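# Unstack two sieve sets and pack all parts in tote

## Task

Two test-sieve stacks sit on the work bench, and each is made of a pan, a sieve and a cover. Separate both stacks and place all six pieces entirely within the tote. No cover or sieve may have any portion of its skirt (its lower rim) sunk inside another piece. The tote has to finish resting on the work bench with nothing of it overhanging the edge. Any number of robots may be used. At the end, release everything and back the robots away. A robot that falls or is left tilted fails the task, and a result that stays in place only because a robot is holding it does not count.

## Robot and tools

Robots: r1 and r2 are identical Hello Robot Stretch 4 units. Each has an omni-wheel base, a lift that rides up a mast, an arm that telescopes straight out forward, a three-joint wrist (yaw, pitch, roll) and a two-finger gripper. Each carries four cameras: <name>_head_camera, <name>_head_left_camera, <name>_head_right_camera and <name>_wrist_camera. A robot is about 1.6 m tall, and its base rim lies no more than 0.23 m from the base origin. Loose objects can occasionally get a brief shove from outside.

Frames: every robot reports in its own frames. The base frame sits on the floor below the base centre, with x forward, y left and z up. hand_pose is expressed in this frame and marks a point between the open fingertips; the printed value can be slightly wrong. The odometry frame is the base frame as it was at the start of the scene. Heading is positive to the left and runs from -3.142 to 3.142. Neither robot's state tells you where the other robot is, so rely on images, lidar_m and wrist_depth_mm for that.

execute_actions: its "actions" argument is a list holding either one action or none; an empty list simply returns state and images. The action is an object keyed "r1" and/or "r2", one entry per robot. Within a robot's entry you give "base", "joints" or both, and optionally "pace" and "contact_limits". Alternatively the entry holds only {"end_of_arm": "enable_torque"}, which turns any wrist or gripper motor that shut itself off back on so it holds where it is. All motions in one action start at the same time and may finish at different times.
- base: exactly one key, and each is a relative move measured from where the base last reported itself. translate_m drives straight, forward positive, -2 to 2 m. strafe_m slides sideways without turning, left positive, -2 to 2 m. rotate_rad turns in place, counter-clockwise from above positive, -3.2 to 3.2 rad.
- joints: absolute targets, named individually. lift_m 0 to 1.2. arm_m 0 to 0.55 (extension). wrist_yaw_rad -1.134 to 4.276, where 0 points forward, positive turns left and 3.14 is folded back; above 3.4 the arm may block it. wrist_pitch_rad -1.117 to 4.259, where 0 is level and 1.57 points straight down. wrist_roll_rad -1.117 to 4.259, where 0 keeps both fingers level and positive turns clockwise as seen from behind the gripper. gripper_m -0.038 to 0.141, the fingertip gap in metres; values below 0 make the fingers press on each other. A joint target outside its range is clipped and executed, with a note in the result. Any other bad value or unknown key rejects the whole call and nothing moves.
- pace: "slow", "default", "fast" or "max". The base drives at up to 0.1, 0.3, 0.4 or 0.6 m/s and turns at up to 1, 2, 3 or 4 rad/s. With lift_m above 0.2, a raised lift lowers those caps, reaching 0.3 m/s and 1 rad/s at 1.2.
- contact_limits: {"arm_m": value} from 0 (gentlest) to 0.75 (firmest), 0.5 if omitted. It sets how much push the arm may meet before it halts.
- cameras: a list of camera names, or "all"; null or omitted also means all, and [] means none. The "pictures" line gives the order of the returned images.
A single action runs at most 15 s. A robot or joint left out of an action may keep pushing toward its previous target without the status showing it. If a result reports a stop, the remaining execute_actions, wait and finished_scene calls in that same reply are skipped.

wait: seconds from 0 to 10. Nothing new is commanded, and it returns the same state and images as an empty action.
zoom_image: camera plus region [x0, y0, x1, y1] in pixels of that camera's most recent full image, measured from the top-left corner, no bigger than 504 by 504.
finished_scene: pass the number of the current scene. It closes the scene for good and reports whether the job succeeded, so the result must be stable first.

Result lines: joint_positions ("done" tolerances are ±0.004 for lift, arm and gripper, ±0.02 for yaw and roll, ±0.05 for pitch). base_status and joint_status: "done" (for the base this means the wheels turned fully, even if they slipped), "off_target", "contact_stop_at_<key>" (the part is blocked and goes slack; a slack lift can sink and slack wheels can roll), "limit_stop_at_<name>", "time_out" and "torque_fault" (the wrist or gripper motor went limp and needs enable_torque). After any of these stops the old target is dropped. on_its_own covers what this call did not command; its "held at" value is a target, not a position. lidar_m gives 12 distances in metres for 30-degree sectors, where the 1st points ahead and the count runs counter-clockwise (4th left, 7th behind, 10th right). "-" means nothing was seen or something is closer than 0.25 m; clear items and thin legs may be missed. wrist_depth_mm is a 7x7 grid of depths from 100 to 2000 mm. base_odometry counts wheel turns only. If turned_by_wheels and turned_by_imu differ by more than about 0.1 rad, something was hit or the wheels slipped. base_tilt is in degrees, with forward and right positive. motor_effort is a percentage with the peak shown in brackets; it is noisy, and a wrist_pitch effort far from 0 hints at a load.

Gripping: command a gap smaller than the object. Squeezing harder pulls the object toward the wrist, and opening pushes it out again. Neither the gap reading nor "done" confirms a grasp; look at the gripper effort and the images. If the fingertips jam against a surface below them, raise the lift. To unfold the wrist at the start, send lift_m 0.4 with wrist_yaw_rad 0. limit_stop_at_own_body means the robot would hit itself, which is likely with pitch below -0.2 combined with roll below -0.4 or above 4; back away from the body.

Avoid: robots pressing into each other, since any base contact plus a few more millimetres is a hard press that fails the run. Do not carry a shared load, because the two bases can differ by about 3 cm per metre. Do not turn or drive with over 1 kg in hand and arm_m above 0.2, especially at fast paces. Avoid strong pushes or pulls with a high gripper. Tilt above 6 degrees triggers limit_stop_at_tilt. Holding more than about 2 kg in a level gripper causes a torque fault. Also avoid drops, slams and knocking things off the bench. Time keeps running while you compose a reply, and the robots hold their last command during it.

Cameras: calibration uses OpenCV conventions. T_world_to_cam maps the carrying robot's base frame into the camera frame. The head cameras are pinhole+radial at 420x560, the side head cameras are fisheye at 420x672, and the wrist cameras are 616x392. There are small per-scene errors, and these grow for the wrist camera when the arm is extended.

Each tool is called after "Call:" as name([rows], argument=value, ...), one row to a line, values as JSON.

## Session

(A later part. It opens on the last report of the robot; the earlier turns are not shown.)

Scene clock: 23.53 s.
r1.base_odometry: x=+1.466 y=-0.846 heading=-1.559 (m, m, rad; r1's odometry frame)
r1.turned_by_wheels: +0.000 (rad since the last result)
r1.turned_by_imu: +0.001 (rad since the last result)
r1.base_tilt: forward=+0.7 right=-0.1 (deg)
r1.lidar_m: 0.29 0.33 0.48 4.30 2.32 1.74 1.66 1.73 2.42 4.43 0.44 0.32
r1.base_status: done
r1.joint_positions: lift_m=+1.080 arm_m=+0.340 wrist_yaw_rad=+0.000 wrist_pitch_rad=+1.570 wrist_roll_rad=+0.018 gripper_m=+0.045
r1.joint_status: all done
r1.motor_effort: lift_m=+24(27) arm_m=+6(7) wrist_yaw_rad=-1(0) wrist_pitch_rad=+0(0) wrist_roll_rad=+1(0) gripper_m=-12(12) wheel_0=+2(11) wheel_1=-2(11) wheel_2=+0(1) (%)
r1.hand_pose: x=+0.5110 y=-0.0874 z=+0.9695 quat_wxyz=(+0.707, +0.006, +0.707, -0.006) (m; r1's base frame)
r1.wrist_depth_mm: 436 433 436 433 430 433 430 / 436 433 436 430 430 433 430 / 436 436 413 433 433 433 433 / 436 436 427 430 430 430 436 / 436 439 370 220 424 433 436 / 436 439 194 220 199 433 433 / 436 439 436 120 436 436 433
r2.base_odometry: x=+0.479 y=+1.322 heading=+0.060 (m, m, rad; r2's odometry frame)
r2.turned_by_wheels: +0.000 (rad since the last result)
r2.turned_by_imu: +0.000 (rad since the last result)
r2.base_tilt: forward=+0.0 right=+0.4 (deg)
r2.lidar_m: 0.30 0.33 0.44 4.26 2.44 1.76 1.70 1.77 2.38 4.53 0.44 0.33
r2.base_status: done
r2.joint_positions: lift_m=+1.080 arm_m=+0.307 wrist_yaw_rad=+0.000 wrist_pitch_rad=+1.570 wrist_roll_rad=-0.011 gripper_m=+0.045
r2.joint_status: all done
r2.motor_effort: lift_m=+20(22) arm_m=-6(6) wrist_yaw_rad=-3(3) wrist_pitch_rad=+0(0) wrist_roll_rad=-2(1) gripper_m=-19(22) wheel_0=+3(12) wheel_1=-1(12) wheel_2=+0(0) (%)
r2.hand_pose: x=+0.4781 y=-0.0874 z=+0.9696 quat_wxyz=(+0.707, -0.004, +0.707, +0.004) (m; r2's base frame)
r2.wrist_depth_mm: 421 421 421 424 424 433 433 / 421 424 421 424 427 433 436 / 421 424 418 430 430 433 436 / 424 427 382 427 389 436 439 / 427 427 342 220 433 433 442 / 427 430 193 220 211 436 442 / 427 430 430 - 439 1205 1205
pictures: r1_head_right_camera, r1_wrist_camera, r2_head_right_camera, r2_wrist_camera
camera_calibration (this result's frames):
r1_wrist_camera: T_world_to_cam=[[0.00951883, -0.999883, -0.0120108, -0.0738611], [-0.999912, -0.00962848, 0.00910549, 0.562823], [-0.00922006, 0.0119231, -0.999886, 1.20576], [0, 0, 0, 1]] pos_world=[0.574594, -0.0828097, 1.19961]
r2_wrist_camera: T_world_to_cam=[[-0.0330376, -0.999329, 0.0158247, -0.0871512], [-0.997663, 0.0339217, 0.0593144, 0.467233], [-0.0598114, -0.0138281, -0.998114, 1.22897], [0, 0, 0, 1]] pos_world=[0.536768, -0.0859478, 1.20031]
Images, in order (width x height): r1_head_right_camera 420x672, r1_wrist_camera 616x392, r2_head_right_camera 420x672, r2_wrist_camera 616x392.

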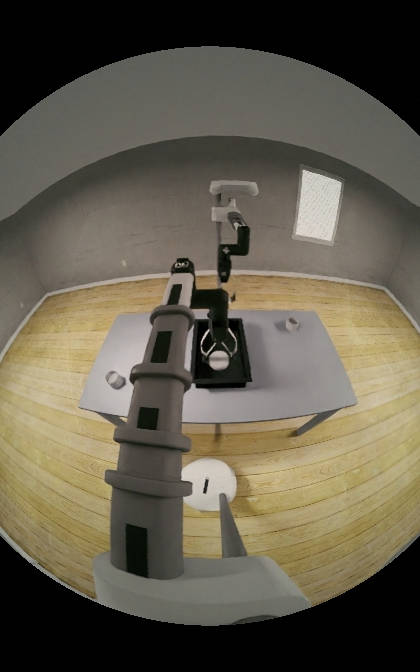

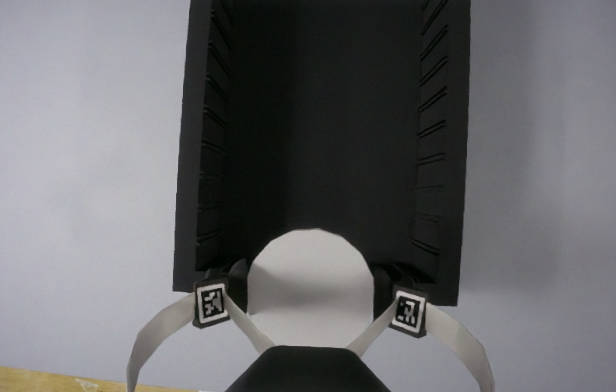

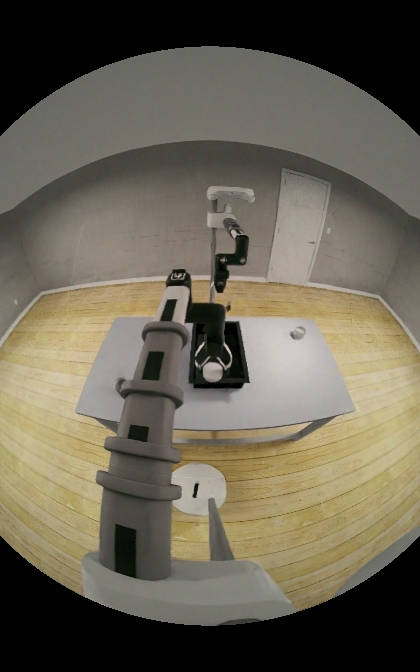

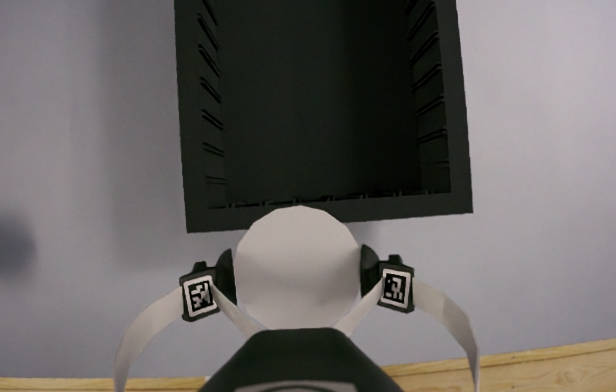

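Call:
execute_actions([
  {"r1":{"base":{"strafe_m":-0.008},"joints":{"arm_m":0.369,"lift_m":1.0}},"r2":{"base":{"strafe_m":-0.027},"joints":{"arm_m":0.398,"lift_m":1.0}}},
], cameras=[])

Call:
execute_actions([
  {"r1":{"joints":{"lift_m":0.897}},"r2":{"joints":{"lift_m":0.897}}},
], cameras=["r1_wrist_camera","r2_wrist_camera"])

Call:
execute_actions([
  {"r1":{"joints":{"gripper_m":0.095}},"r2":{"joints":{"gripper_m":0.095}}},
], cameras=[])

Call:
execute_actions([
  {"r1":{"joints":{"lift_m":1.0},"pace":"fast"},"r2":{"joints":{"lift_m":1.0},"pace":"fast"}},
], cameras=["r1_wrist_camera","r2_wrist_camera"])

Call:
execute_actions([
  {"r1":{"base":{"strafe_m":0.558},"joints":{"arm_m":0.339,"gripper_m":0.105},"pace":"fast"},"r2":{"base":{"strafe_m":0.477},"joints":{"arm_m":0.306,"gripper_m":0.105},"pace":"fast"}},
], cameras=["r1_wrist_camera","r2_wrist_camera","r1_head_right_camera"])

Scene clock: 27.20 s.
r1.base_odometry: x=+1.458 y=-0.846 heading=-1.559 (m, m, rad; r1's odometry frame)
r1.turned_by_wheels: +0.000 (rad since the last result)
r1.turned_by_imu: +0.001 (rad since the last result)
r1.base_tilt: forward=+0.6 right=-0.1 (deg)
r1.lidar_m: 0.31 0.34 0.47 4.32 2.31 1.74 1.66 1.74 2.42 4.42 0.44 0.31
r1.base_status: done
r1.joint_positions: lift_m=+1.000 arm_m=+0.368 wrist_yaw_rad=+0.000 wrist_pitch_rad=+1.570 wrist_roll_rad=+0.018 gripper_m=+0.045
r1.joint_status: all done
r1.motor_effort: lift_m=+18(23) arm_m=+6(8) wrist_yaw_rad=-1(1) wrist_pitch_rad=+0(2) wrist_roll_rad=+0(1) gripper_m=-12(14) wheel_0=+2(11) wheel_1=-1(10) wheel_2=+0(0) (%)
r1.hand_pose: x=+0.5390 y=-0.0874 z=+0.8900 quat_wxyz=(+0.707, +0.006, +0.707, -0.006) (m; r1's base frame)
r1.wrist_depth_mm: 353 353 349 351 351 301 351 / 353 355 351 349 349 296 353 / 353 285 351 351 351 294 351 / 353 291 351 353 351 289 351 / 355 297 351 220 351 286 355 / 353 276 194 220 198 300 355 / 355 353 265 121 266 353 355
r2.base_odometry: x=+0.481 y=+1.295 heading=+0.060 (m, m, rad; r2's odometry frame)
r2.turned_by_wheels: +0.000 (rad since the last result)
r2.turned_by_imu: -0.001 (rad since the last result)
r2.base_tilt: forward=+0.0 right=+0.3 (deg)
r2.lidar_m: 0.31 0.30 0.43 4.28 2.43 1.76 1.69 1.77 2.43 4.50 0.45 0.32
r2.base_status: done
r2.joint_positions: lift_m=+1.000 arm_m=+0.397 wrist_yaw_rad=+0.000 wrist_pitch_rad=+1.570 wrist_roll_rad=-0.011 gripper_m=+0.045
r2.joint_status: all done
r2.motor_effort: lift_m=+17(19) arm_m=+6(6) wrist_yaw_rad=-3(3) wrist_pitch_rad=+0(0) wrist_roll_rad=-1(2) gripper_m=-21(18) wheel_0=+3(12) wheel_1=-2(11) wheel_2=+0(1) (%)
r2.hand_pose: x=+0.5681 y=-0.0874 z=+0.8899 quat_wxyz=(+0.707, -0.004, +0.707, +0.004) (m; r2's base frame)
r2.wrist_depth_mm: 343 279 343 347 349 351 353 / 343 279 345 347 349 353 355 / 345 301 347 347 349 355 357 / 345 294 349 349 349 289 357 / 347 285 347 220 349 293 357 / 347 276 193 220 212 272 357 / 349 349 265 - 357 357 359
pictures: none
No camera images: the call's "cameras" was empty. Leave "cameras" out to get every camera's image.

Scene clock: 28.67 s.
r1.base_odometry: x=+1.458 y=-0.846 heading=-1.559 (m, m, rad; r1's odometry frame)
r1.turned_by_wheels: +0.000 (rad since the last result)
r1.turned_by_imu: +0.000 (rad since the last result)
r1.base_tilt: forward=+0.7 right=-0.1 (deg)
r1.lidar_m: 0.30 0.31 0.46 4.31 2.31 1.75 1.67 1.74 2.43 4.42 0.45 0.30
r1.base_status: not commanded
r1.joint_positions: lift_m=+0.897 arm_m=+0.368 wrist_yaw_rad=+0.000 wrist_pitch_rad=+1.570 wrist_roll_rad=+0.018 gripper_m=+0.045
r1.joint_status: all done
r1.motor_effort: lift_m=+18(17) arm_m=+6(7) wrist_yaw_rad=-1(0) wrist_pitch_rad=+1(1) wrist_roll_rad=-1(0) gripper_m=-13(13) wheel_0=+2(2) wheel_1=-1(1) wheel_2=+0(0) (%)
r1.hand_pose: x=+0.5390 y=-0.0874 z=+0.7870 quat_wxyz=(+0.707, +0.006, +0.707, -0.006) (m; r1's base frame)
r1.wrist_depth_mm: 160 212 246 246 247 247 - / 161 218 248 248 247 246 182 / 161 221 247 247 247 247 183 / 161 227 248 247 248 244 182 / 162 230 248 220 247 239 178 / 162 211 194 220 198 220 176 / 162 200 230 121 233 196 -
r2.base_odometry: x=+0.481 y=+1.295 heading=+0.060 (m, m, rad; r2's odometry frame)
r2.turned_by_wheels: +0.000 (rad since the last result)
r2.turned_by_imu: +0.000 (rad since the last result)
r2.base_tilt: forward=+0.0 right=+0.2 (deg)
r2.lidar_m: 0.30 0.32 0.45 4.29 2.44 1.77 1.70 1.76 2.41 4.47 0.44 0.32
r2.base_status: not commanded
r2.joint_positions: lift_m=+0.897 arm_m=+0.397 wrist_yaw_rad=+0.000 wrist_pitch_rad=+1.570 wrist_roll_rad=-0.011 gripper_m=+0.045
r2.joint_status: all done
r2.motor_effort: lift_m=+16(16) arm_m=+6(6) wrist_yaw_rad=-3(3) wrist_pitch_rad=-1(0) wrist_roll_rad=-1(2) gripper_m=-18(15) wheel_0=+3(3) wheel_1=-2(2) wheel_2=+0(0) (%)
r2.hand_pose: x=+0.5681 y=-0.0874 z=+0.7869 quat_wxyz=(+0.707, -0.004, +0.707, +0.004) (m; r2's base frame)
r2.wrist_depth_mm: 170 242 244 244 246 206 - / 169 243 245 245 247 213 165 / 168 243 245 246 248 222 167 / 166 244 246 247 249 225 170 / 163 242 246 220 250 231 170 / 160 205 193 220 211 217 174 / 160 200 230 - 210 187 -
pictures: r1_wrist_camera, r2_wrist_camera
camera_calibration (this result's frames):
r1_wrist_camera: T_world_to_cam=[[0.00949122, -0.999883, -0.0120117, -0.0763041], [-0.999912, -0.00960202, 0.00920049, 0.592395], [-0.00931475, 0.0119233, -0.999886, 1.02358], [0, 0, 0, 1]] pos_world=[0.602601, -0.0828114, 1.0171]
r2_wrist_camera: T_world_to_cam=[[-0.0328738, -0.999334, 0.0158233, -0.0813802], [-0.997671, 0.0337576, 0.0592734, 0.567854], [-0.0597681, -0.0138379, -0.998116, 1.05199], [0, 0, 0, 1]] pos_world=[0.626732, -0.0859381, 1.01764]
Images, in order (width x height): r1_wrist_camera 616x392, r2_wrist_camera 616x392.

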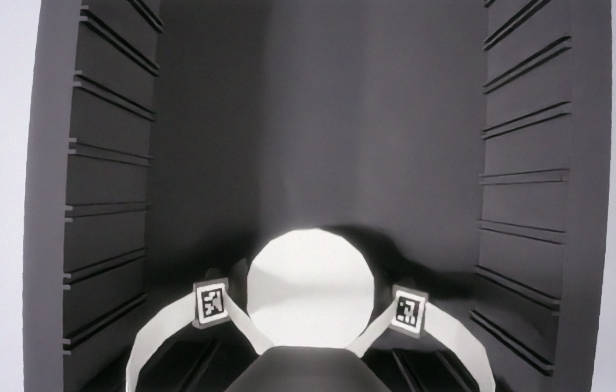

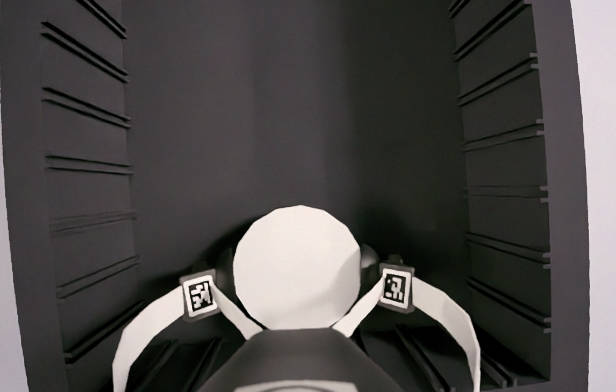

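Scene clock: 30.00 s.
r1.base_odometry: x=+1.458 y=-0.846 heading=-1.559 (m, m, rad; r1's odometry frame)
r1.turned_by_wheels: +0.000 (rad since the last result)
r1.turned_by_imu: +0.000 (rad since the last result)
r1.base_tilt: forward=+0.6 right=-0.1 (deg)
r1.lidar_m: 0.30 0.33 0.47 4.30 2.32 1.74 1.65 1.76 2.41 4.42 0.42 0.32
r1.base_status: not commanded
r1.joint_positions: lift_m=+0.897 arm_m=+0.368 wrist_yaw_rad=+0.000 wrist_pitch_rad=+1.570 wrist_roll_rad=+0.018 gripper_m=+0.095
r1.joint_status: all done
r1.motor_effort: lift_m=+18(18) arm_m=+6(7) wrist_yaw_rad=-1(1) wrist_pitch_rad=+1(2) wrist_roll_rad=-1(0) gripper_m=-2(14) wheel_0=+2(2) wheel_1=-1(1) wheel_2=+0(0) (%)
r1.hand_pose: x=+0.5390 y=-0.0874 z=+0.7870 quat_wxyz=(+0.707, +0.006, +0.707, -0.006) (m; r1's base frame)
r1.wrist_depth_mm: 161 211 247 247 248 246 - / 161 217 247 247 246 247 182 / 161 223 248 247 248 247 184 / 161 227 248 248 248 244 181 / 162 229 248 226 248 240 177 / 162 216 216 226 204 225 176 / 162 199 231 122 239 198 -
r2.base_odometry: x=+0.481 y=+1.295 heading=+0.060 (m, m, rad; r2's odometry frame)
r2.turned_by_wheels: +0.000 (rad since the last result)
r2.turned_by_imu: +0.000 (rad since the last result)
r2.base_tilt: forward=+0.0 right=+0.2 (deg)
r2.lidar_m: 0.29 0.32 0.45 4.26 2.41 1.74 1.69 1.77 2.40 4.49 0.44 0.32
r2.base_status: not commanded
r2.joint_positions: lift_m=+0.897 arm_m=+0.397 wrist_yaw_rad=+0.000 wrist_pitch_rad=+1.570 wrist_roll_rad=-0.011 gripper_m=+0.095
r2.joint_status: all done
r2.motor_effort: lift_m=+16(16) arm_m=+6(6) wrist_yaw_rad=-2(3) wrist_pitch_rad=-1(1) wrist_roll_rad=-2(2) gripper_m=-4(18) wheel_0=+3(3) wheel_1=-2(2) wheel_2=+0(0) (%)
r2.hand_pose: x=+0.5681 y=-0.0874 z=+0.7869 quat_wxyz=(+0.707, -0.004, +0.707, +0.004) (m; r2's base frame)
r2.wrist_depth_mm: 170 243 244 245 246 206 - / 170 243 244 246 247 213 164 / 168 243 245 247 248 222 167 / 166 245 246 247 249 225 170 / 163 240 245 226 249 231 169 / 160 208 225 226 242 218 173 / 160 198 230 - 209 188 -
pictures: none
No camera images: the call's "cameras" was empty. Leave "cameras" out to get every camera's image.

Scene clock: 31.20 s.
r1.base_odometry: x=+1.458 y=-0.846 heading=-1.559 (m, m, rad; r1's odometry frame)
r1.turned_by_wheels: +0.000 (rad since the last result)
r1.turned_by_imu: +0.000 (rad since the last result)
r1.base_tilt: forward=+0.7 right=+0.0 (deg)
r1.lidar_m: 0.30 0.33 0.44 4.31 2.33 1.73 1.65 1.75 2.42 4.42 0.44 0.31
r1.base_status: not commanded
r1.joint_positions: lift_m=+1.000 arm_m=+0.368 wrist_yaw_rad=+0.000 wrist_pitch_rad=+1.570 wrist_roll_rad=+0.018 gripper_m=+0.095
r1.joint_status: all done
r1.motor_effort: lift_m=+24(26) arm_m=+6(6) wrist_yaw_rad=+0(1) wrist_pitch_rad=-1(2) wrist_roll_rad=-1(0) gripper_m=+0(0) wheel_0=+2(2) wheel_1=-1(1) wheel_2=+0(0) (%)
r1.hand_pose: x=+0.5390 y=-0.0874 z=+0.8895 quat_wxyz=(+0.707, +0.006, +0.707, -0.006) (m; r1's base frame)
r1.wrist_depth_mm: 353 353 349 351 351 301 351 / 353 353 351 349 349 296 351 / 353 287 351 349 351 293 353 / 353 293 353 349 351 289 353 / 355 300 349 329 351 286 353 / 353 290 216 329 204 300 353 / 357 355 265 122 265 310 353
r2.base_odometry: x=+0.481 y=+1.295 heading=+0.060 (m, m, rad; r2's odometry frame)
r2.turned_by_wheels: +0.000 (rad since the last result)
r2.turned_by_imu: +0.000 (rad since the last result)
r2.base_tilt: forward=-0.1 right=+0.3 (deg)
r2.lidar_m: 0.29 0.33 0.45 4.29 2.46 1.78 1.70 1.76 2.42 4.50 0.46 0.31
r2.base_status: not commanded
r2.joint_positions: lift_m=+1.000 arm_m=+0.397 wrist_yaw_rad=+0.000 wrist_pitch_rad=+1.570 wrist_roll_rad=-0.011 gripper_m=+0.095
r2.joint_status: all done
r2.motor_effort: lift_m=+21(22) arm_m=+6(6) wrist_yaw_rad=-3(3) wrist_pitch_rad=+0(0) wrist_roll_rad=-1(2) gripper_m=+0(5) wheel_0=+3(3) wheel_1=-1(2) wheel_2=+0(0) (%)
r2.hand_pose: x=+0.5681 y=-0.0874 z=+0.8895 quat_wxyz=(+0.707, -0.004, +0.707, +0.004) (m; r2's base frame)
r2.wrist_depth_mm: 343 279 343 347 347 353 353 / 345 279 345 345 347 353 355 / 345 301 345 347 351 355 355 / 345 293 345 347 349 290 357 / 345 283 347 327 349 293 357 / 347 274 267 312 266 274 357 / 349 349 265 - 357 357 362
pictures: r1_wrist_camera, r2_wrist_camera
camera_calibration (this result's frames):
r1_wrist_camera: T_world_to_cam=[[0.00949018, -0.999883, -0.0120122, -0.0750719], [-0.999911, -0.0096016, 0.00925198, 0.591397], [-0.00936624, 0.0119233, -0.999885, 1.12608], [0, 0, 0, 1]] pos_world=[0.602604, -0.0828114, 1.11958]
r2_wrist_camera: T_world_to_cam=[[-0.0329956, -0.99933, 0.0158254, -0.0829372], [-0.997663, 0.0338802, 0.0593353, 0.5617], [-0.0598318, -0.0138306, -0.998113, 1.15446], [0, 0, 0, 1]] pos_world=[0.626724, -0.0859453, 1.12026]
Images, in order (width x height): r1_wrist_camera 616x392, r2_wrist_camera 616x392.

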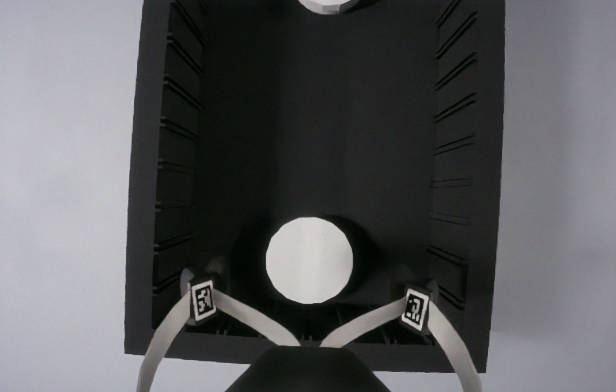

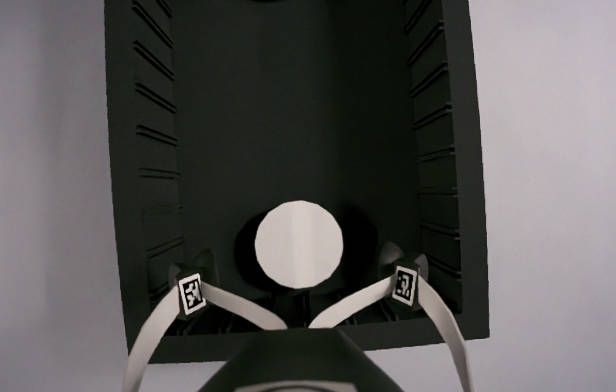

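Scene clock: 34.07 s.
r1.base_odometry: x=+2.016 y=-0.839 heading=-1.558 (m, m, rad; r1's odometry frame)
r1.turned_by_wheels: +0.000 (rad since the last result)
r1.turned_by_imu: +0.000 (rad since the last result)
r1.base_tilt: forward=+0.6 right=+0.0 (deg)
r1.lidar_m: 0.29 0.35 3.89 3.75 2.33 1.70 1.65 1.74 2.38 1.21 0.44 0.32
r1.base_status: done
r1.joint_positions: lift_m=+1.000 arm_m=+0.340 wrist_yaw_rad=+0.000 wrist_pitch_rad=+1.570 wrist_roll_rad=+0.018 gripper_m=+0.105
r1.joint_status: all done
r1.motor_effort: lift_m=+23(24) arm_m=-6(6) wrist_yaw_rad=+0(0) wrist_pitch_rad=-1(1) wrist_roll_rad=-1(1) gripper_m=+0(1) wheel_0=-1(13) wheel_1=+2(13) wheel_2=+0(3) (%)
r1.hand_pose: x=+0.5112 y=-0.0874 z=+0.8895 quat_wxyz=(+0.707, +0.006, +0.707, -0.006) (m; r1's base frame)
r1.wrist_depth_mm: 1138 353 353 353 349 351 353 / 1138 353 353 353 353 353 353 / 1160 353 351 355 353 353 353 / 1138 355 355 355 351 355 349 / 1098 353 355 320 355 353 351 / 1138 355 216 320 199 355 349 / 1138 355 353 122 351 353 355
r2.base_odometry: x=+0.453 y=+1.771 heading=+0.060 (m, m, rad; r2's odometry frame)
r2.turned_by_wheels: +0.000 (rad since the last result)
r2.turned_by_imu: -0.002 (rad since the last result)
r2.base_tilt: forward=-0.1 right=+0.3 (deg)
r2.lidar_m: 0.29 0.30 3.96 3.80 2.44 1.78 1.70 1.78 2.40 1.24 0.45 0.31
r2.base_status: done
r2.joint_positions: lift_m=+1.000 arm_m=+0.307 wrist_yaw_rad=+0.000 wrist_pitch_rad=+1.570 wrist_roll_rad=-0.011 gripper_m=+0.105
r2.joint_status: all done
r2.motor_effort: lift_m=+20(21) arm_m=-6(6) wrist_yaw_rad=-3(3) wrist_pitch_rad=+0(0) wrist_roll_rad=-2(2) gripper_m=+0(3) wheel_0=-2(13) wheel_1=+1(12) wheel_2=+0(0) (%)
r2.hand_pose: x=+0.4781 y=-0.0874 z=+0.8896 quat_wxyz=(+0.707, -0.004, +0.707, +0.004) (m; r2's base frame)
r2.wrist_depth_mm: 343 343 345 349 351 353 353 / 345 343 347 349 351 353 355 / 345 347 349 349 351 355 355 / 347 347 351 351 353 355 357 / 347 349 349 319 353 355 357 / 349 347 351 320 355 357 359 / 349 349 351 - 357 357 357
pictures: r1_head_right_camera, r1_wrist_camera, r2_wrist_camera
camera_calibration (this result's frames):
r1_wrist_camera: T_world_to_cam=[[0.00942797, -0.999883, -0.0120118, -0.0747766], [-0.999912, -0.00953897, 0.00921718, 0.563689], [-0.00933068, 0.0119239, -0.999885, 1.12585], [0, 0, 0, 1]] pos_world=[0.57485, -0.0828154, 1.11963]
r2_wrist_camera: T_world_to_cam=[[-0.0331024, -0.999327, 0.0158271, -0.0858574], [-0.997656, 0.0339876, 0.0593877, 0.471887], [-0.0598856, -0.0138241, -0.99811, 1.14917], [0, 0, 0, 1]] pos_world=[0.536758, -0.0859517, 1.12033]
Images, in order (width x height): r1_head_right_camera 420x672, r1_wrist_camera 616x392, r2_wrist_camera 616x392.

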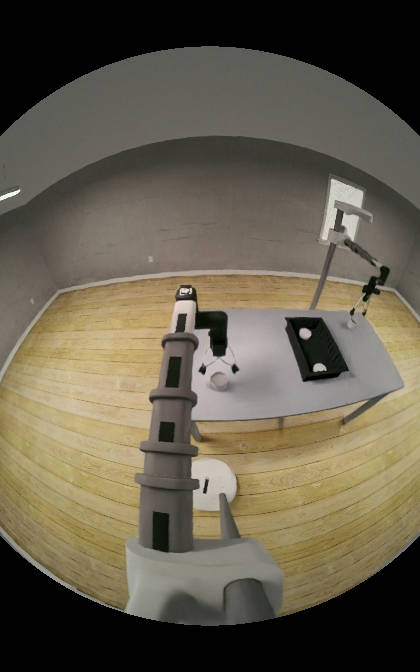

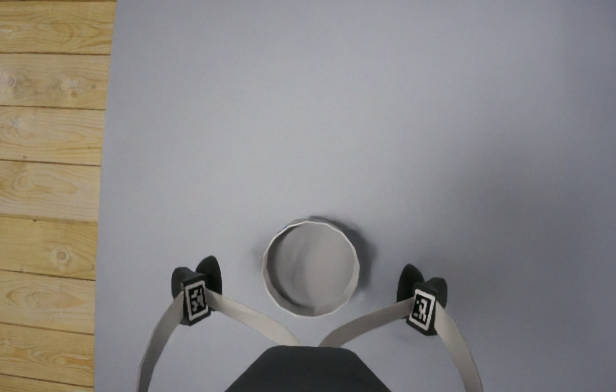

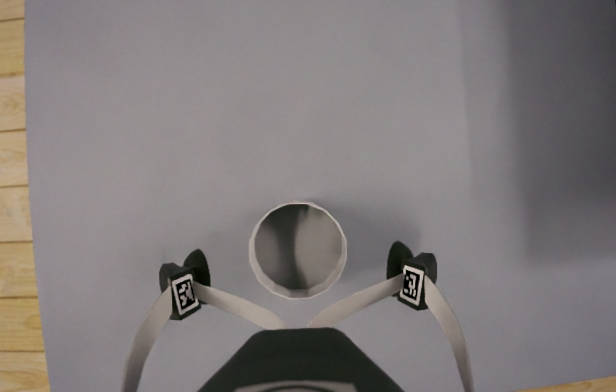

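Call:
execute_actions([
  {"r1":{"joints":{"lift_m":0.921},"pace":"fast"},"r2":{"joints":{"lift_m":0.921},"pace":"fast"}},
], cameras=[])

Call:
execute_actions([
  {"r1":{"joints":{"gripper_m":0.045}},"r2":{"joints":{"gripper_m":0.045}}},
], cameras=[])

Call:
execute_actions([
  {"r1":{"joints":{"lift_m":0.96}},"r2":{"joints":{"lift_m":0.96}}},
], cameras=[])

Call:
execute_actions([
  {"r1":{"base":{"strafe_m":-0.563},"joints":{"lift_m":1.02,"arm_m":0.29},"pace":"fast"},"r2":{"base":{"strafe_m":-0.477},"joints":{"lift_m":1.02,"arm_m":0.49},"pace":"fast"}},
], cameras=["r1_wrist_camera","r2_wrist_camera","r1_head_right_camera"])

Call:
execute_actions([
  {"r2":{"joints":{"lift_m":0.908}}},
], cameras=[])

Call:
execute_actions([
  {"r2":{"joints":{"gripper_m":0.095}}},
], cameras=[])

Call:
execute_actions([
  {"r2":{"joints":{"lift_m":1.0},"pace":"fast"}},
], cameras=[])

Call:
execute_actions([
  {"r1":{"joints":{"arm_m":0.46},"pace":"slow"},"r2":{"base":{"strafe_m":0.477},"joints":{"arm_m":0.306,"gripper_m":0.105},"pace":"fast"}},
], cameras=["r1_wrist_camera","r2_wrist_camera","r1_head_right_camera"])

Scene clock: 37.67 s.
r1.base_odometry: x=+2.016 y=-0.839 heading=-1.558 (m, m, rad; r1's odometry frame)
r1.turned_by_wheels: +0.000 (rad since the last result)
r1.turned_by_imu: +0.001 (rad since the last result)
r1.base_tilt: forward=+0.7 right=-0.1 (deg)
r1.lidar_m: 0.31 0.35 3.89 3.75 2.32 1.69 1.65 1.74 2.39 1.22 0.44 0.31
r1.base_status: not commanded
r1.joint_positions: lift_m=+0.921 arm_m=+0.340 wrist_yaw_rad=+0.000 wrist_pitch_rad=+1.570 wrist_roll_rad=+0.018 gripper_m=+0.105
r1.joint_status: all done
r1.motor_effort: lift_m=+18(22) arm_m=-6(6) wrist_yaw_rad=+0(1) wrist_pitch_rad=-1(1) wrist_roll_rad=+0(0) gripper_m=+1(0) wheel_0=-1(1) wheel_1=+2(2) wheel_2=+0(0) (%)
r1.hand_pose: x=+0.5112 y=-0.0874 z=+0.8109 quat_wxyz=(+0.707, +0.006, +0.707, -0.006) (m; r1's base frame)
r1.wrist_depth_mm: 1060 273 273 274 273 273 272 / 273 274 274 273 273 273 273 / 276 273 274 276 273 272 272 / 276 276 274 274 276 273 273 / 274 274 274 241 274 274 273 / 276 276 213 240 199 273 274 / 276 276 276 122 273 272 274
r2.base_odometry: x=+0.453 y=+1.771 heading=+0.060 (m, m, rad; r2's odometry frame)
r2.turned_by_wheels: +0.000 (rad since the last result)
r2.turned_by_imu: -0.001 (rad since the last result)
r2.base_tilt: forward=+0.0 right=+0.2 (deg)
r2.lidar_m: 0.30 0.31 3.97 3.81 2.44 1.77 1.70 1.76 2.40 1.26 0.42 0.30
r2.base_status: not commanded
r2.joint_positions: lift_m=+0.921 arm_m=+0.307 wrist_yaw_rad=+0.000 wrist_pitch_rad=+1.570 wrist_roll_rad=-0.011 gripper_m=+0.105
r2.joint_status: all done
r2.motor_effort: lift_m=+17(18) arm_m=-6(6) wrist_yaw_rad=-3(3) wrist_pitch_rad=+0(1) wrist_roll_rad=-2(2) gripper_m=-1(1) wheel_0=-2(2) wheel_1=+1(1) wheel_2=+0(0) (%)
r2.hand_pose: x=+0.4781 y=-0.0874 z=+0.8109 quat_wxyz=(+0.707, -0.004, +0.707, +0.004) (m; r2's base frame)
r2.wrist_depth_mm: 267 268 268 271 272 274 274 / 267 270 270 271 272 274 277 / 268 270 272 273 273 277 277 / 270 271 273 273 276 277 277 / 271 271 272 241 274 277 278 / 271 272 229 241 276 278 281 / 272 273 274 - 278 278 281
pictures: none
No camera images: the call's "cameras" was empty. Leave "cameras" out to get every camera's image.

Scene clock: 39.10 s.
r1.base_odometry: x=+2.016 y=-0.839 heading=-1.558 (m, m, rad; r1's odometry frame)
r1.turned_by_wheels: +0.000 (rad since the last result)
r1.turned_by_imu: +0.000 (rad since the last result)
r1.base_tilt: forward=+0.7 right=-0.1 (deg)
r1.lidar_m: 0.32 0.35 3.88 3.76 2.33 1.69 1.65 1.71 2.41 1.22 0.44 0.34
r1.base_status: not commanded
r1.joint_positions: lift_m=+0.921 arm_m=+0.340 wrist_yaw_rad=+0.000 wrist_pitch_rad=+1.570 wrist_roll_rad=+0.018 gripper_m=+0.045
r1.joint_status: all done
r1.motor_effort: lift_m=+18(18) arm_m=-6(6) wrist_yaw_rad=+0(1) wrist_pitch_rad=+0(1) wrist_roll_rad=+2(0) gripper_m=-12(17) wheel_0=-1(1) wheel_1=+2(2) wheel_2=+0(0) (%)
r1.hand_pose: x=+0.5112 y=-0.0874 z=+0.8109 quat_wxyz=(+0.707, +0.006, +0.707, -0.006) (m; r1's base frame)
r1.wrist_depth_mm: 1042 273 273 273 273 274 273 / 273 274 276 273 274 273 272 / 276 274 274 273 273 273 273 / 274 274 276 273 274 273 274 / 276 273 276 230 273 273 274 / 274 277 195 232 197 274 273 / 276 276 274 120 276 274 274
r2.base_odometry: x=+0.453 y=+1.771 heading=+0.060 (m, m, rad; r2's odometry frame)
r2.turned_by_wheels: +0.000 (rad since the last result)
r2.turned_by_imu: +0.000 (rad since the last result)
r2.base_tilt: forward=+0.0 right=+0.4 (deg)
r2.lidar_m: 0.30 0.31 3.96 3.80 2.45 1.77 1.69 1.77 2.41 1.25 0.43 0.32
r2.base_status: not commanded
r2.joint_positions: lift_m=+0.921 arm_m=+0.307 wrist_yaw_rad=+0.000 wrist_pitch_rad=+1.570 wrist_roll_rad=-0.011 gripper_m=+0.045
r2.joint_status: all done
r2.motor_effort: lift_m=+17(17) arm_m=-6(6) wrist_yaw_rad=-2(2) wrist_pitch_rad=-1(0) wrist_roll_rad=-2(2) gripper_m=-15(16) wheel_0=-2(2) wheel_1=+1(0) wheel_2=+0(0) (%)
r2.hand_pose: x=+0.4781 y=-0.0874 z=+0.8109 quat_wxyz=(+0.707, -0.004, +0.707, +0.004) (m; r2's base frame)
r2.wrist_depth_mm: 266 268 270 271 272 274 274 / 267 270 270 272 273 276 276 / 268 270 271 272 274 276 277 / 270 270 273 273 274 276 278 / 270 271 272 234 274 277 278 / 271 272 193 235 215 278 279 / 272 272 273 - 277 279 281
pictures: none
No camera images: the call's "cameras" was empty. Leave "cameras" out to get every camera's image.

Scene clock: 40.10 s.
r1.base_odometry: x=+2.016 y=-0.839 heading=-1.558 (m, m, rad; r1's odometry frame)
r1.turned_by_wheels: +0.000 (rad since the last result)
r1.turned_by_imu: +0.000 (rad since the last result)
r1.base_tilt: forward=+0.8 right=-0.1 (deg)
r1.lidar_m: 0.30 0.36 3.88 3.76 2.37 1.70 1.65 1.74 2.39 1.21 0.41 0.34
r1.base_status: not commanded
r1.joint_positions: lift_m=+0.960 arm_m=+0.340 wrist_yaw_rad=+0.000 wrist_pitch_rad=+1.570 wrist_roll_rad=+0.018 gripper_m=+0.045
r1.joint_status: all done
r1.motor_effort: lift_m=+25(25) arm_m=-6(6) wrist_yaw_rad=-1(1) wrist_pitch_rad=+1(0) wrist_roll_rad=+1(2) gripper_m=-11(12) wheel_0=-1(1) wheel_1=+2(2) wheel_2=+0(0) (%)
r1.hand_pose: x=+0.5112 y=-0.0874 z=+0.8494 quat_wxyz=(+0.707, +0.006, +0.707, -0.006) (m; r1's base frame)
r1.wrist_depth_mm: 1118 312 314 310 314 310 314 / 1078 312 310 312 312 312 310 / 1078 314 314 312 312 312 310 / 1118 312 312 315 314 310 312 / 1118 314 314 229 314 314 314 / 1098 315 196 230 198 312 310 / 1098 314 312 120 314 314 312
r2.base_odometry: x=+0.453 y=+1.771 heading=+0.060 (m, m, rad; r2's odometry frame)
r2.turned_by_wheels: +0.000 (rad since the last result)
r2.turned_by_imu: +0.000 (rad since the last result)
r2.base_tilt: forward=-0.1 right=+0.2 (deg)
r2.lidar_m: 0.30 0.31 3.96 3.80 2.44 1.75 1.70 1.76 2.40 1.25 0.44 0.31
r2.base_status: not commanded
r2.joint_positions: lift_m=+0.960 arm_m=+0.307 wrist_yaw_rad=+0.000 wrist_pitch_rad=+1.570 wrist_roll_rad=-0.011 gripper_m=+0.045
r2.joint_status: all done
r2.motor_effort: lift_m=+22(22) arm_m=-6(6) wrist_yaw_rad=-3(2) wrist_pitch_rad=+0(0) wrist_roll_rad=-2(2) gripper_m=-17(16) wheel_0=-2(2) wheel_1=+1(1) wheel_2=+0(0) (%)
r2.hand_pose: x=+0.4781 y=-0.0874 z=+0.8495 quat_wxyz=(+0.707, -0.004, +0.707, +0.004) (m; r2's base frame)
r2.wrist_depth_mm: 303 304 307 309 310 312 314 / 306 306 307 310 312 314 314 / 306 307 309 310 314 314 315 / 307 307 310 310 314 315 317 / 306 310 310 235 314 315 317 / 309 310 193 236 215 317 319 / 309 310 312 - 317 317 320
pictures: none
No camera images: the call's "cameras" was empty. Leave "cameras" out to get every camera's image.

Scene clock: 42.93 s.
r1.base_odometry: x=+1.453 y=-0.846 heading=-1.559 (m, m, rad; r1's odometry frame)
r1.turned_by_wheels: +0.000 (rad since the last result)
r1.turned_by_imu: +0.001 (rad since the last result)
r1.base_tilt: forward=+0.6 right=-0.1 (deg)
r1.lidar_m: 0.30 0.32 0.48 4.33 2.31 1.74 1.65 1.74 2.42 4.41 0.42 0.32
r1.base_status: done
r1.joint_positions: lift_m=+1.020 arm_m=+0.291 wrist_yaw_rad=+0.000 wrist_pitch_rad=+1.570 wrist_roll_rad=+0.018 gripper_m=+0.045
r1.joint_status: all done
r1.motor_effort: lift_m=+24(25) arm_m=-6(8) wrist_yaw_rad=+1(1) wrist_pitch_rad=+1(2) wrist_roll_rad=-1(0) gripper_m=-12(12) wheel_0=+1(9) wheel_1=-3(11) wheel_2=+0(1) (%)
r1.hand_pose: x=+0.4622 y=-0.0874 z=+0.9095 quat_wxyz=(+0.707, +0.006, +0.707, -0.006) (m; r1's base frame)
r1.wrist_depth_mm: 375 375 366 370 368 312 373 / 375 375 373 370 370 312 373 / 375 375 373 375 370 373 373 / 375 375 368 349 370 370 370 / 375 373 285 229 282 375 373 / 375 375 196 230 198 373 373 / 375 375 375 120 375 375 373
r2.base_odometry: x=+0.481 y=+1.295 heading=+0.060 (m, m, rad; r2's odometry frame)
r2.turned_by_wheels: +0.000 (rad since the last result)
r2.turned_by_imu: +0.001 (rad since the last result)
r2.base_tilt: forward=-0.2 right=+0.3 (deg)
r2.lidar_m: 0.30 0.32 0.44 4.30 2.43 1.76 1.70 1.76 2.40 4.48 0.46 0.31
r2.base_status: done
r2.joint_positions: lift_m=+1.020 arm_m=+0.489 wrist_yaw_rad=+0.000 wrist_pitch_rad=+1.570 wrist_roll_rad=-0.011 gripper_m=+0.045
r2.joint_status: all done
r2.motor_effort: lift_m=+21(23) arm_m=+6(7) wrist_yaw_rad=-3(3) wrist_pitch_rad=+0(1) wrist_roll_rad=-2(2) gripper_m=-16(16) wheel_0=+4(13) wheel_1=-2(12) wheel_2=+0(2) (%)
r2.hand_pose: x=+0.6601 y=-0.0874 z=+0.9096 quat_wxyz=(+0.707, -0.004, +0.707, +0.004) (m; r2's base frame)
r2.wrist_depth_mm: 362 312 364 343 366 370 373 / 362 307 364 366 366 373 373 / 364 329 364 368 368 375 377 / 364 324 368 366 370 375 377 / 366 314 340 235 353 377 379 / 366 366 193 236 215 377 379 / 368 289 366 - 373 377 379
pictures: r1_head_right_camera, r1_wrist_camera, r2_wrist_camera
camera_calibration (this result's frames):
r1_wrist_camera: T_world_to_cam=[[0.00935164, -0.999884, -0.0120113, -0.0740403], [-0.999913, -0.00946197, 0.00916199, 0.514579], [-0.00927458, 0.0119246, -0.999886, 1.14532], [0, 0, 0, 1]] pos_world=[0.52585, -0.0828203, 1.13959]
r2_wrist_camera: T_world_to_cam=[[-0.0328737, -0.999334, 0.0158228, -0.080296], [-0.997672, 0.0337572, 0.0592579, 0.652396], [-0.0597526, -0.013838, -0.998117, 1.17991], [0, 0, 0, 1]] pos_world=[0.71874, -0.0859381, 1.1403]
Images, in order (width x height): r1_head_right_camera 420x672, r1_wrist_camera 616x392, r2_wrist_camera 616x392.

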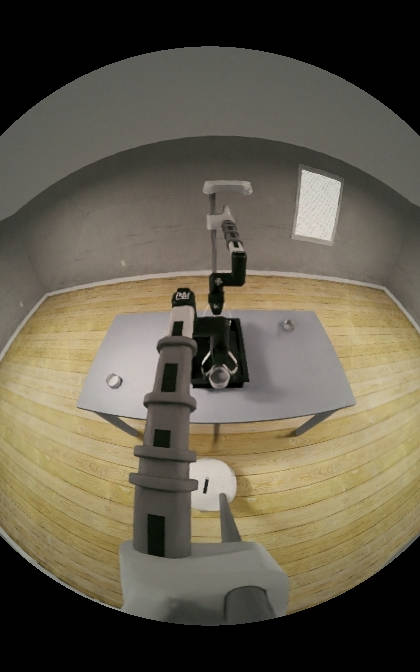

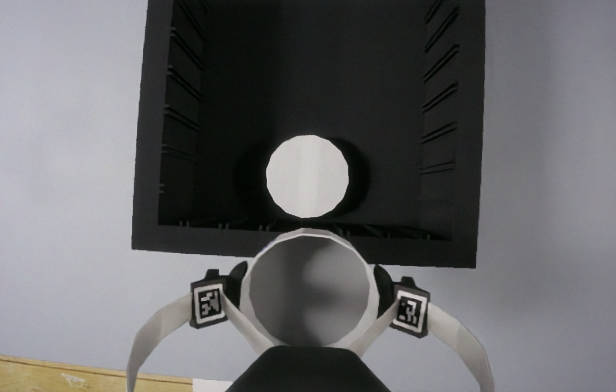

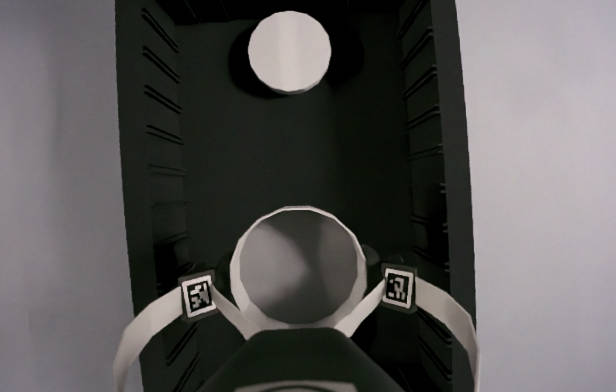

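Scene clock: 44.43 s.
r1.base_odometry: x=+1.453 y=-0.846 heading=-1.559 (m, m, rad; r1's odometry frame)
r1.turned_by_wheels: +0.000 (rad since the last result)
r1.turned_by_imu: +0.000 (rad since the last result)
r1.base_tilt: forward=+0.7 right=+0.0 (deg)
r1.lidar_m: 0.29 0.33 0.44 4.32 2.31 1.75 1.67 1.74 2.43 4.42 0.45 0.31
r1.base_status: not commanded
r1.joint_positions: lift_m=+1.020 arm_m=+0.291 wrist_yaw_rad=+0.000 wrist_pitch_rad=+1.570 wrist_roll_rad=+0.018 gripper_m=+0.045
r1.joint_status: not commanded
r1.motor_effort: lift_m=+24(24) arm_m=-6(6) wrist_yaw_rad=+0(1) wrist_pitch_rad=-1(1) wrist_roll_rad=+0(1) gripper_m=-11(12) wheel_0=+1(1) wheel_1=-3(3) wheel_2=+0(0) (%)
r1.hand_pose: x=+0.4622 y=-0.0874 z=+0.9095 quat_wxyz=(+0.707, +0.006, +0.707, -0.006) (m; r1's base frame)
r1.wrist_depth_mm: 375 373 370 370 370 315 368 / 375 373 373 370 368 310 373 / 373 375 370 373 370 375 373 / 375 373 373 349 370 370 373 / 375 375 286 230 285 373 373 / 373 377 196 230 198 375 373 / 377 373 373 120 370 375 375
r2.base_odometry: x=+0.481 y=+1.295 heading=+0.060 (m, m, rad; r2's odometry frame)
r2.turned_by_wheels: +0.000 (rad since the last result)
r2.turned_by_imu: +0.000 (rad since the last result)
r2.base_tilt: forward=-0.1 right=+0.3 (deg)
r2.lidar_m: 0.30 0.31 0.44 4.29 2.43 1.77 1.68 1.77 2.41 4.49 0.45 0.32
r2.base_status: not commanded
r2.joint_positions: lift_m=+0.908 arm_m=+0.489 wrist_yaw_rad=+0.000 wrist_pitch_rad=+1.570 wrist_roll_rad=-0.011 gripper_m=+0.045
r2.joint_status: all done
r2.motor_effort: lift_m=+17(19) arm_m=+6(6) wrist_yaw_rad=-3(3) wrist_pitch_rad=+0(1) wrist_roll_rad=-2(2) gripper_m=-17(18) wheel_0=+4(4) wheel_1=-1(2) wheel_2=+0(0) (%)
r2.hand_pose: x=+0.6601 y=-0.0874 z=+0.7979 quat_wxyz=(+0.707, -0.004, +0.707, +0.004) (m; r2's base frame)
r2.wrist_depth_mm: 172 253 253 234 256 203 173 / 171 253 255 256 257 212 174 / 170 254 255 256 258 217 174 / 169 250 256 256 258 224 175 / 170 241 256 235 258 229 175 / 171 206 193 235 215 210 176 / 171 208 257 - 260 216 -
pictures: none
No camera images: the call's "cameras" was empty. Leave "cameras" out to get every camera's image.

Scene clock: 45.77 s.
r1.base_odometry: x=+1.453 y=-0.846 heading=-1.559 (m, m, rad; r1's odometry frame)
r1.turned_by_wheels: +0.000 (rad since the last result)
r1.turned_by_imu: +0.000 (rad since the last result)
r1.base_tilt: forward=+0.8 right=-0.1 (deg)
r1.lidar_m: 0.30 0.32 0.46 4.32 2.31 1.73 1.66 1.74 2.43 4.42 0.43 0.31
r1.base_status: not commanded
r1.joint_positions: lift_m=+1.020 arm_m=+0.291 wrist_yaw_rad=+0.000 wrist_pitch_rad=+1.570 wrist_roll_rad=+0.018 gripper_m=+0.045
r1.joint_status: not commanded
r1.motor_effort: lift_m=+24(24) arm_m=-6(6) wrist_yaw_rad=+0(0) wrist_pitch_rad=-2(1) wrist_roll_rad=+0(1) gripper_m=-11(13) wheel_0=+1(1) wheel_1=-3(3) wheel_2=+0(0) (%)
r1.hand_pose: x=+0.4622 y=-0.0874 z=+0.9095 quat_wxyz=(+0.707, +0.006, +0.707, -0.006) (m; r1's base frame)
r1.wrist_depth_mm: 373 373 373 370 370 314 373 / 377 373 370 368 370 310 373 / 375 373 370 370 373 373 373 / 375 375 370 345 368 375 373 / 379 375 285 230 285 373 373 / 375 375 196 231 198 375 373 / 379 377 377 120 375 373 375
r2.base_odometry: x=+0.481 y=+1.295 heading=+0.060 (m, m, rad; r2's odometry frame)
r2.turned_by_wheels: +0.000 (rad since the last result)
r2.turned_by_imu: +0.000 (rad since the last result)
r2.base_tilt: forward=-0.1 right=+0.3 (deg)
r2.lidar_m: 0.30 0.31 0.46 4.29 2.44 1.79 1.67 1.77 2.40 4.49 0.46 0.33
r2.base_status: not commanded
r2.joint_positions: lift_m=+0.908 arm_m=+0.489 wrist_yaw_rad=+0.000 wrist_pitch_rad=+1.570 wrist_roll_rad=-0.011 gripper_m=+0.095
r2.joint_status: all done
r2.motor_effort: lift_m=+17(17) arm_m=+6(6) wrist_yaw_rad=-3(3) wrist_pitch_rad=+0(1) wrist_roll_rad=-2(1) gripper_m=-1(16) wheel_0=+4(4) wheel_1=-2(2) wheel_2=+0(0) (%)
r2.hand_pose: x=+0.6601 y=-0.0874 z=+0.7979 quat_wxyz=(+0.707, -0.004, +0.707, +0.004) (m; r2's base frame)
r2.wrist_depth_mm: 172 252 254 234 257 203 173 / 171 253 255 256 257 211 174 / 170 253 255 257 258 216 174 / 169 251 256 257 259 224 175 / 170 240 240 241 259 228 176 / 171 214 239 241 260 215 176 / 171 201 258 - 262 208 -
pictures: none
No camera images: the call's "cameras" was empty. Leave "cameras" out to get every camera's image.

Scene clock: 46.90 s.
r1.base_odometry: x=+1.453 y=-0.846 heading=-1.559 (m, m, rad; r1's odometry frame)
r1.turned_by_wheels: +0.000 (rad since the last result)
r1.turned_by_imu: +0.000 (rad since the last result)
r1.base_tilt: forward=+0.6 right=-0.2 (deg)
r1.lidar_m: 0.31 0.33 0.47 4.32 2.30 1.74 1.66 1.72 2.43 4.43 0.46 0.31
r1.base_status: not commanded
r1.joint_positions: lift_m=+1.020 arm_m=+0.291 wrist_yaw_rad=+0.000 wrist_pitch_rad=+1.570 wrist_roll_rad=+0.018 gripper_m=+0.045
r1.joint_status: not commanded
r1.motor_effort: lift_m=+24(24) arm_m=-6(6) wrist_yaw_rad=+1(0) wrist_pitch_rad=-1(1) wrist_roll_rad=+0(1) gripper_m=-13(11) wheel_0=+1(1) wheel_1=-3(3) wheel_2=+0(0) (%)
r1.hand_pose: x=+0.4622 y=-0.0874 z=+0.9095 quat_wxyz=(+0.707, +0.006, +0.707, -0.006) (m; r1's base frame)
r1.wrist_depth_mm: 370 373 370 373 368 314 373 / 375 373 370 373 373 309 373 / 375 373 370 373 368 373 373 / 375 373 368 349 375 375 373 / 375 375 285 230 285 375 373 / 375 377 196 230 198 373 373 / 375 377 375 120 377 373 375
r2.base_odometry: x=+0.481 y=+1.295 heading=+0.060 (m, m, rad; r2's odometry frame)
r2.turned_by_wheels: +0.000 (rad since the last result)
r2.turned_by_imu: +0.000 (rad since the last result)
r2.base_tilt: forward=-0.1 right=+0.3 (deg)
r2.lidar_m: 0.29 0.32 0.45 4.28 2.43 1.78 1.69 1.77 2.42 4.48 0.45 0.31
r2.base_status: not commanded
r2.joint_positions: lift_m=+1.000 arm_m=+0.489 wrist_yaw_rad=+0.000 wrist_pitch_rad=+1.570 wrist_roll_rad=-0.011 gripper_m=+0.095
r2.joint_status: all done
r2.motor_effort: lift_m=+21(22) arm_m=+6(6) wrist_yaw_rad=-3(2) wrist_pitch_rad=+0(0) wrist_roll_rad=-2(2) gripper_m=-3(1) wheel_0=+4(4) wheel_1=-1(2) wheel_2=+0(0) (%)
r2.hand_pose: x=+0.6601 y=-0.0874 z=+0.8896 quat_wxyz=(+0.707, -0.004, +0.707, +0.004) (m; r2's base frame)
r2.wrist_depth_mm: 343 282 343 324 345 351 353 / 342 281 343 347 349 353 353 / 345 279 345 347 349 353 355 / 345 297 347 347 349 355 357 / 347 285 345 332 351 291 359 / 347 263 349 329 351 273 359 / 347 293 351 - 353 300 362
pictures: none
No camera images: the call's "cameras" was empty. Leave "cameras" out to get every camera's image.

Scene clock: 49.87 s.
r1.base_odometry: x=+1.453 y=-0.846 heading=-1.559 (m, m, rad; r1's odometry frame)
r1.turned_by_wheels: +0.000 (rad since the last result)
r1.turned_by_imu: +0.001 (rad since the last result)
r1.base_tilt: forward=+0.7 right=-0.1 (deg)
r1.lidar_m: 0.31 0.34 0.47 4.32 2.30 1.75 1.66 1.74 2.43 4.42 0.43 0.31
r1.base_status: not commanded
r1.joint_positions: lift_m=+1.020 arm_m=+0.459 wrist_yaw_rad=+0.000 wrist_pitch_rad=+1.570 wrist_roll_rad=+0.018 gripper_m=+0.045
r1.joint_status: all done
r1.motor_effort: lift_m=+24(24) arm_m=+7(6) wrist_yaw_rad=+0(0) wrist_pitch_rad=+0(0) wrist_roll_rad=+0(1) gripper_m=-10(10) wheel_0=+1(1) wheel_1=-3(3) wheel_2=+0(0) (%)
r1.hand_pose: x=+0.6299 y=-0.0874 z=+0.9095 quat_wxyz=(+0.707, +0.006, +0.707, -0.006) (m; r1's base frame)
r1.wrist_depth_mm: 375 375 370 347 368 319 370 / 373 373 370 347 368 315 373 / 375 373 370 351 370 310 373 / 375 375 370 370 370 370 373 / 373 373 370 230 370 370 373 / 375 285 196 230 198 373 370 / 375 312 370 120 370 329 375
r2.base_odometry: x=+0.453 y=+1.771 heading=+0.060 (m, m, rad; r2's odometry frame)
r2.turned_by_wheels: +0.000 (rad since the last result)
r2.turned_by_imu: -0.002 (rad since the last result)
r2.base_tilt: forward=+0.0 right=+0.3 (deg)
r2.lidar_m: 0.28 0.32 3.95 3.79 2.44 1.77 1.71 1.76 2.41 1.23 0.44 0.31
r2.base_status: done
r2.joint_positions: lift_m=+1.000 arm_m=+0.307 wrist_yaw_rad=+0.000 wrist_pitch_rad=+1.570 wrist_roll_rad=-0.011 gripper_m=+0.105
r2.joint_status: all done
r2.motor_effort: lift_m=+20(21) arm_m=-6(5) wrist_yaw_rad=-3(3) wrist_pitch_rad=+0(1) wrist_roll_rad=-2(2) gripper_m=-1(1) wheel_0=-2(13) wheel_1=+1(13) wheel_2=+0(1) (%)
r2.hand_pose: x=+0.4781 y=-0.0874 z=+0.8896 quat_wxyz=(+0.707, -0.004, +0.707, +0.004) (m; r2's base frame)
r2.wrist_depth_mm: 343 343 347 347 351 353 355 / 343 347 347 349 351 353 355 / 345 347 349 351 353 355 357 / 345 345 349 351 353 355 357 / 347 349 349 349 353 355 357 / 349 349 351 351 355 357 359 / 349 351 351 - 355 359 362
pictures: r1_head_right_camera, r1_wrist_camera, r2_wrist_camera
camera_calibration (this result's frames):
r1_wrist_camera: T_world_to_cam=[[0.00935936, -0.999884, -0.0120113, -0.0756134], [-0.999913, -0.00946969, 0.00916199, 0.682255], [-0.00927467, 0.0119245, -0.999886, 1.14688], [0, 0, 0, 1]] pos_world=[0.693541, -0.0828198, 1.13959]
r2_wrist_camera: T_world_to_cam=[[-0.0331206, -0.999326, 0.0158302, -0.0858518], [-0.99765, 0.0340073, 0.0594813, 0.471792], [-0.0599795, -0.013823, -0.998104, 1.14921], [0, 0, 0, 1]] pos_world=[0.536769, -0.0859528, 1.12033]
Images, in order (width x height): r1_head_right_camera 420x672, r1_wrist_camera 616x392, r2_wrist_camera 616x392.

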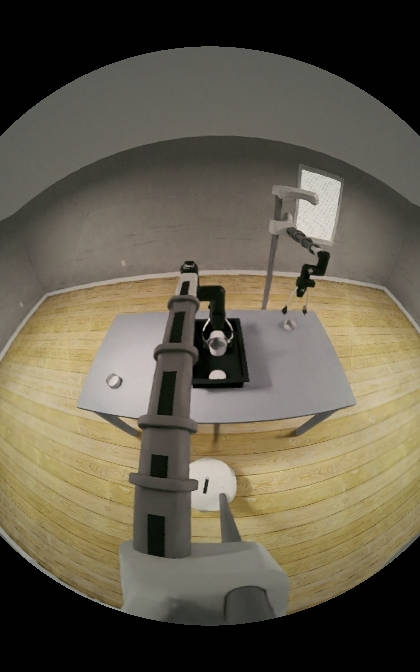

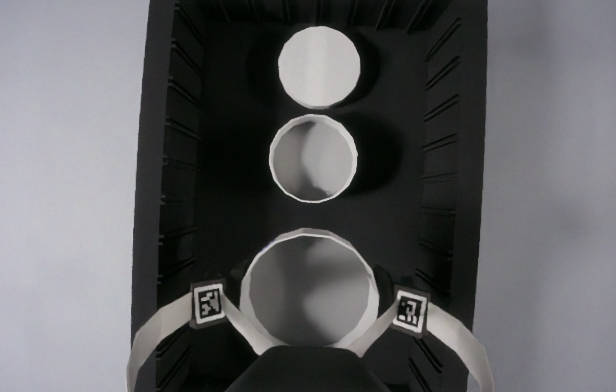

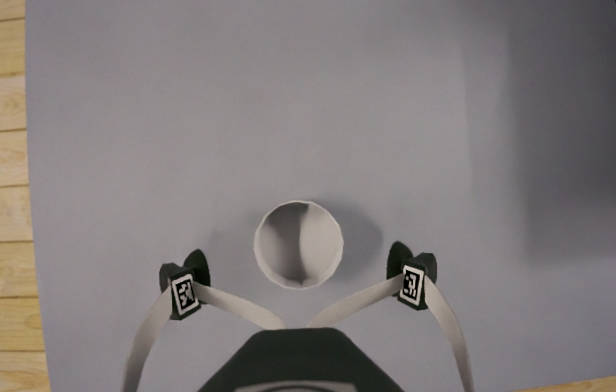

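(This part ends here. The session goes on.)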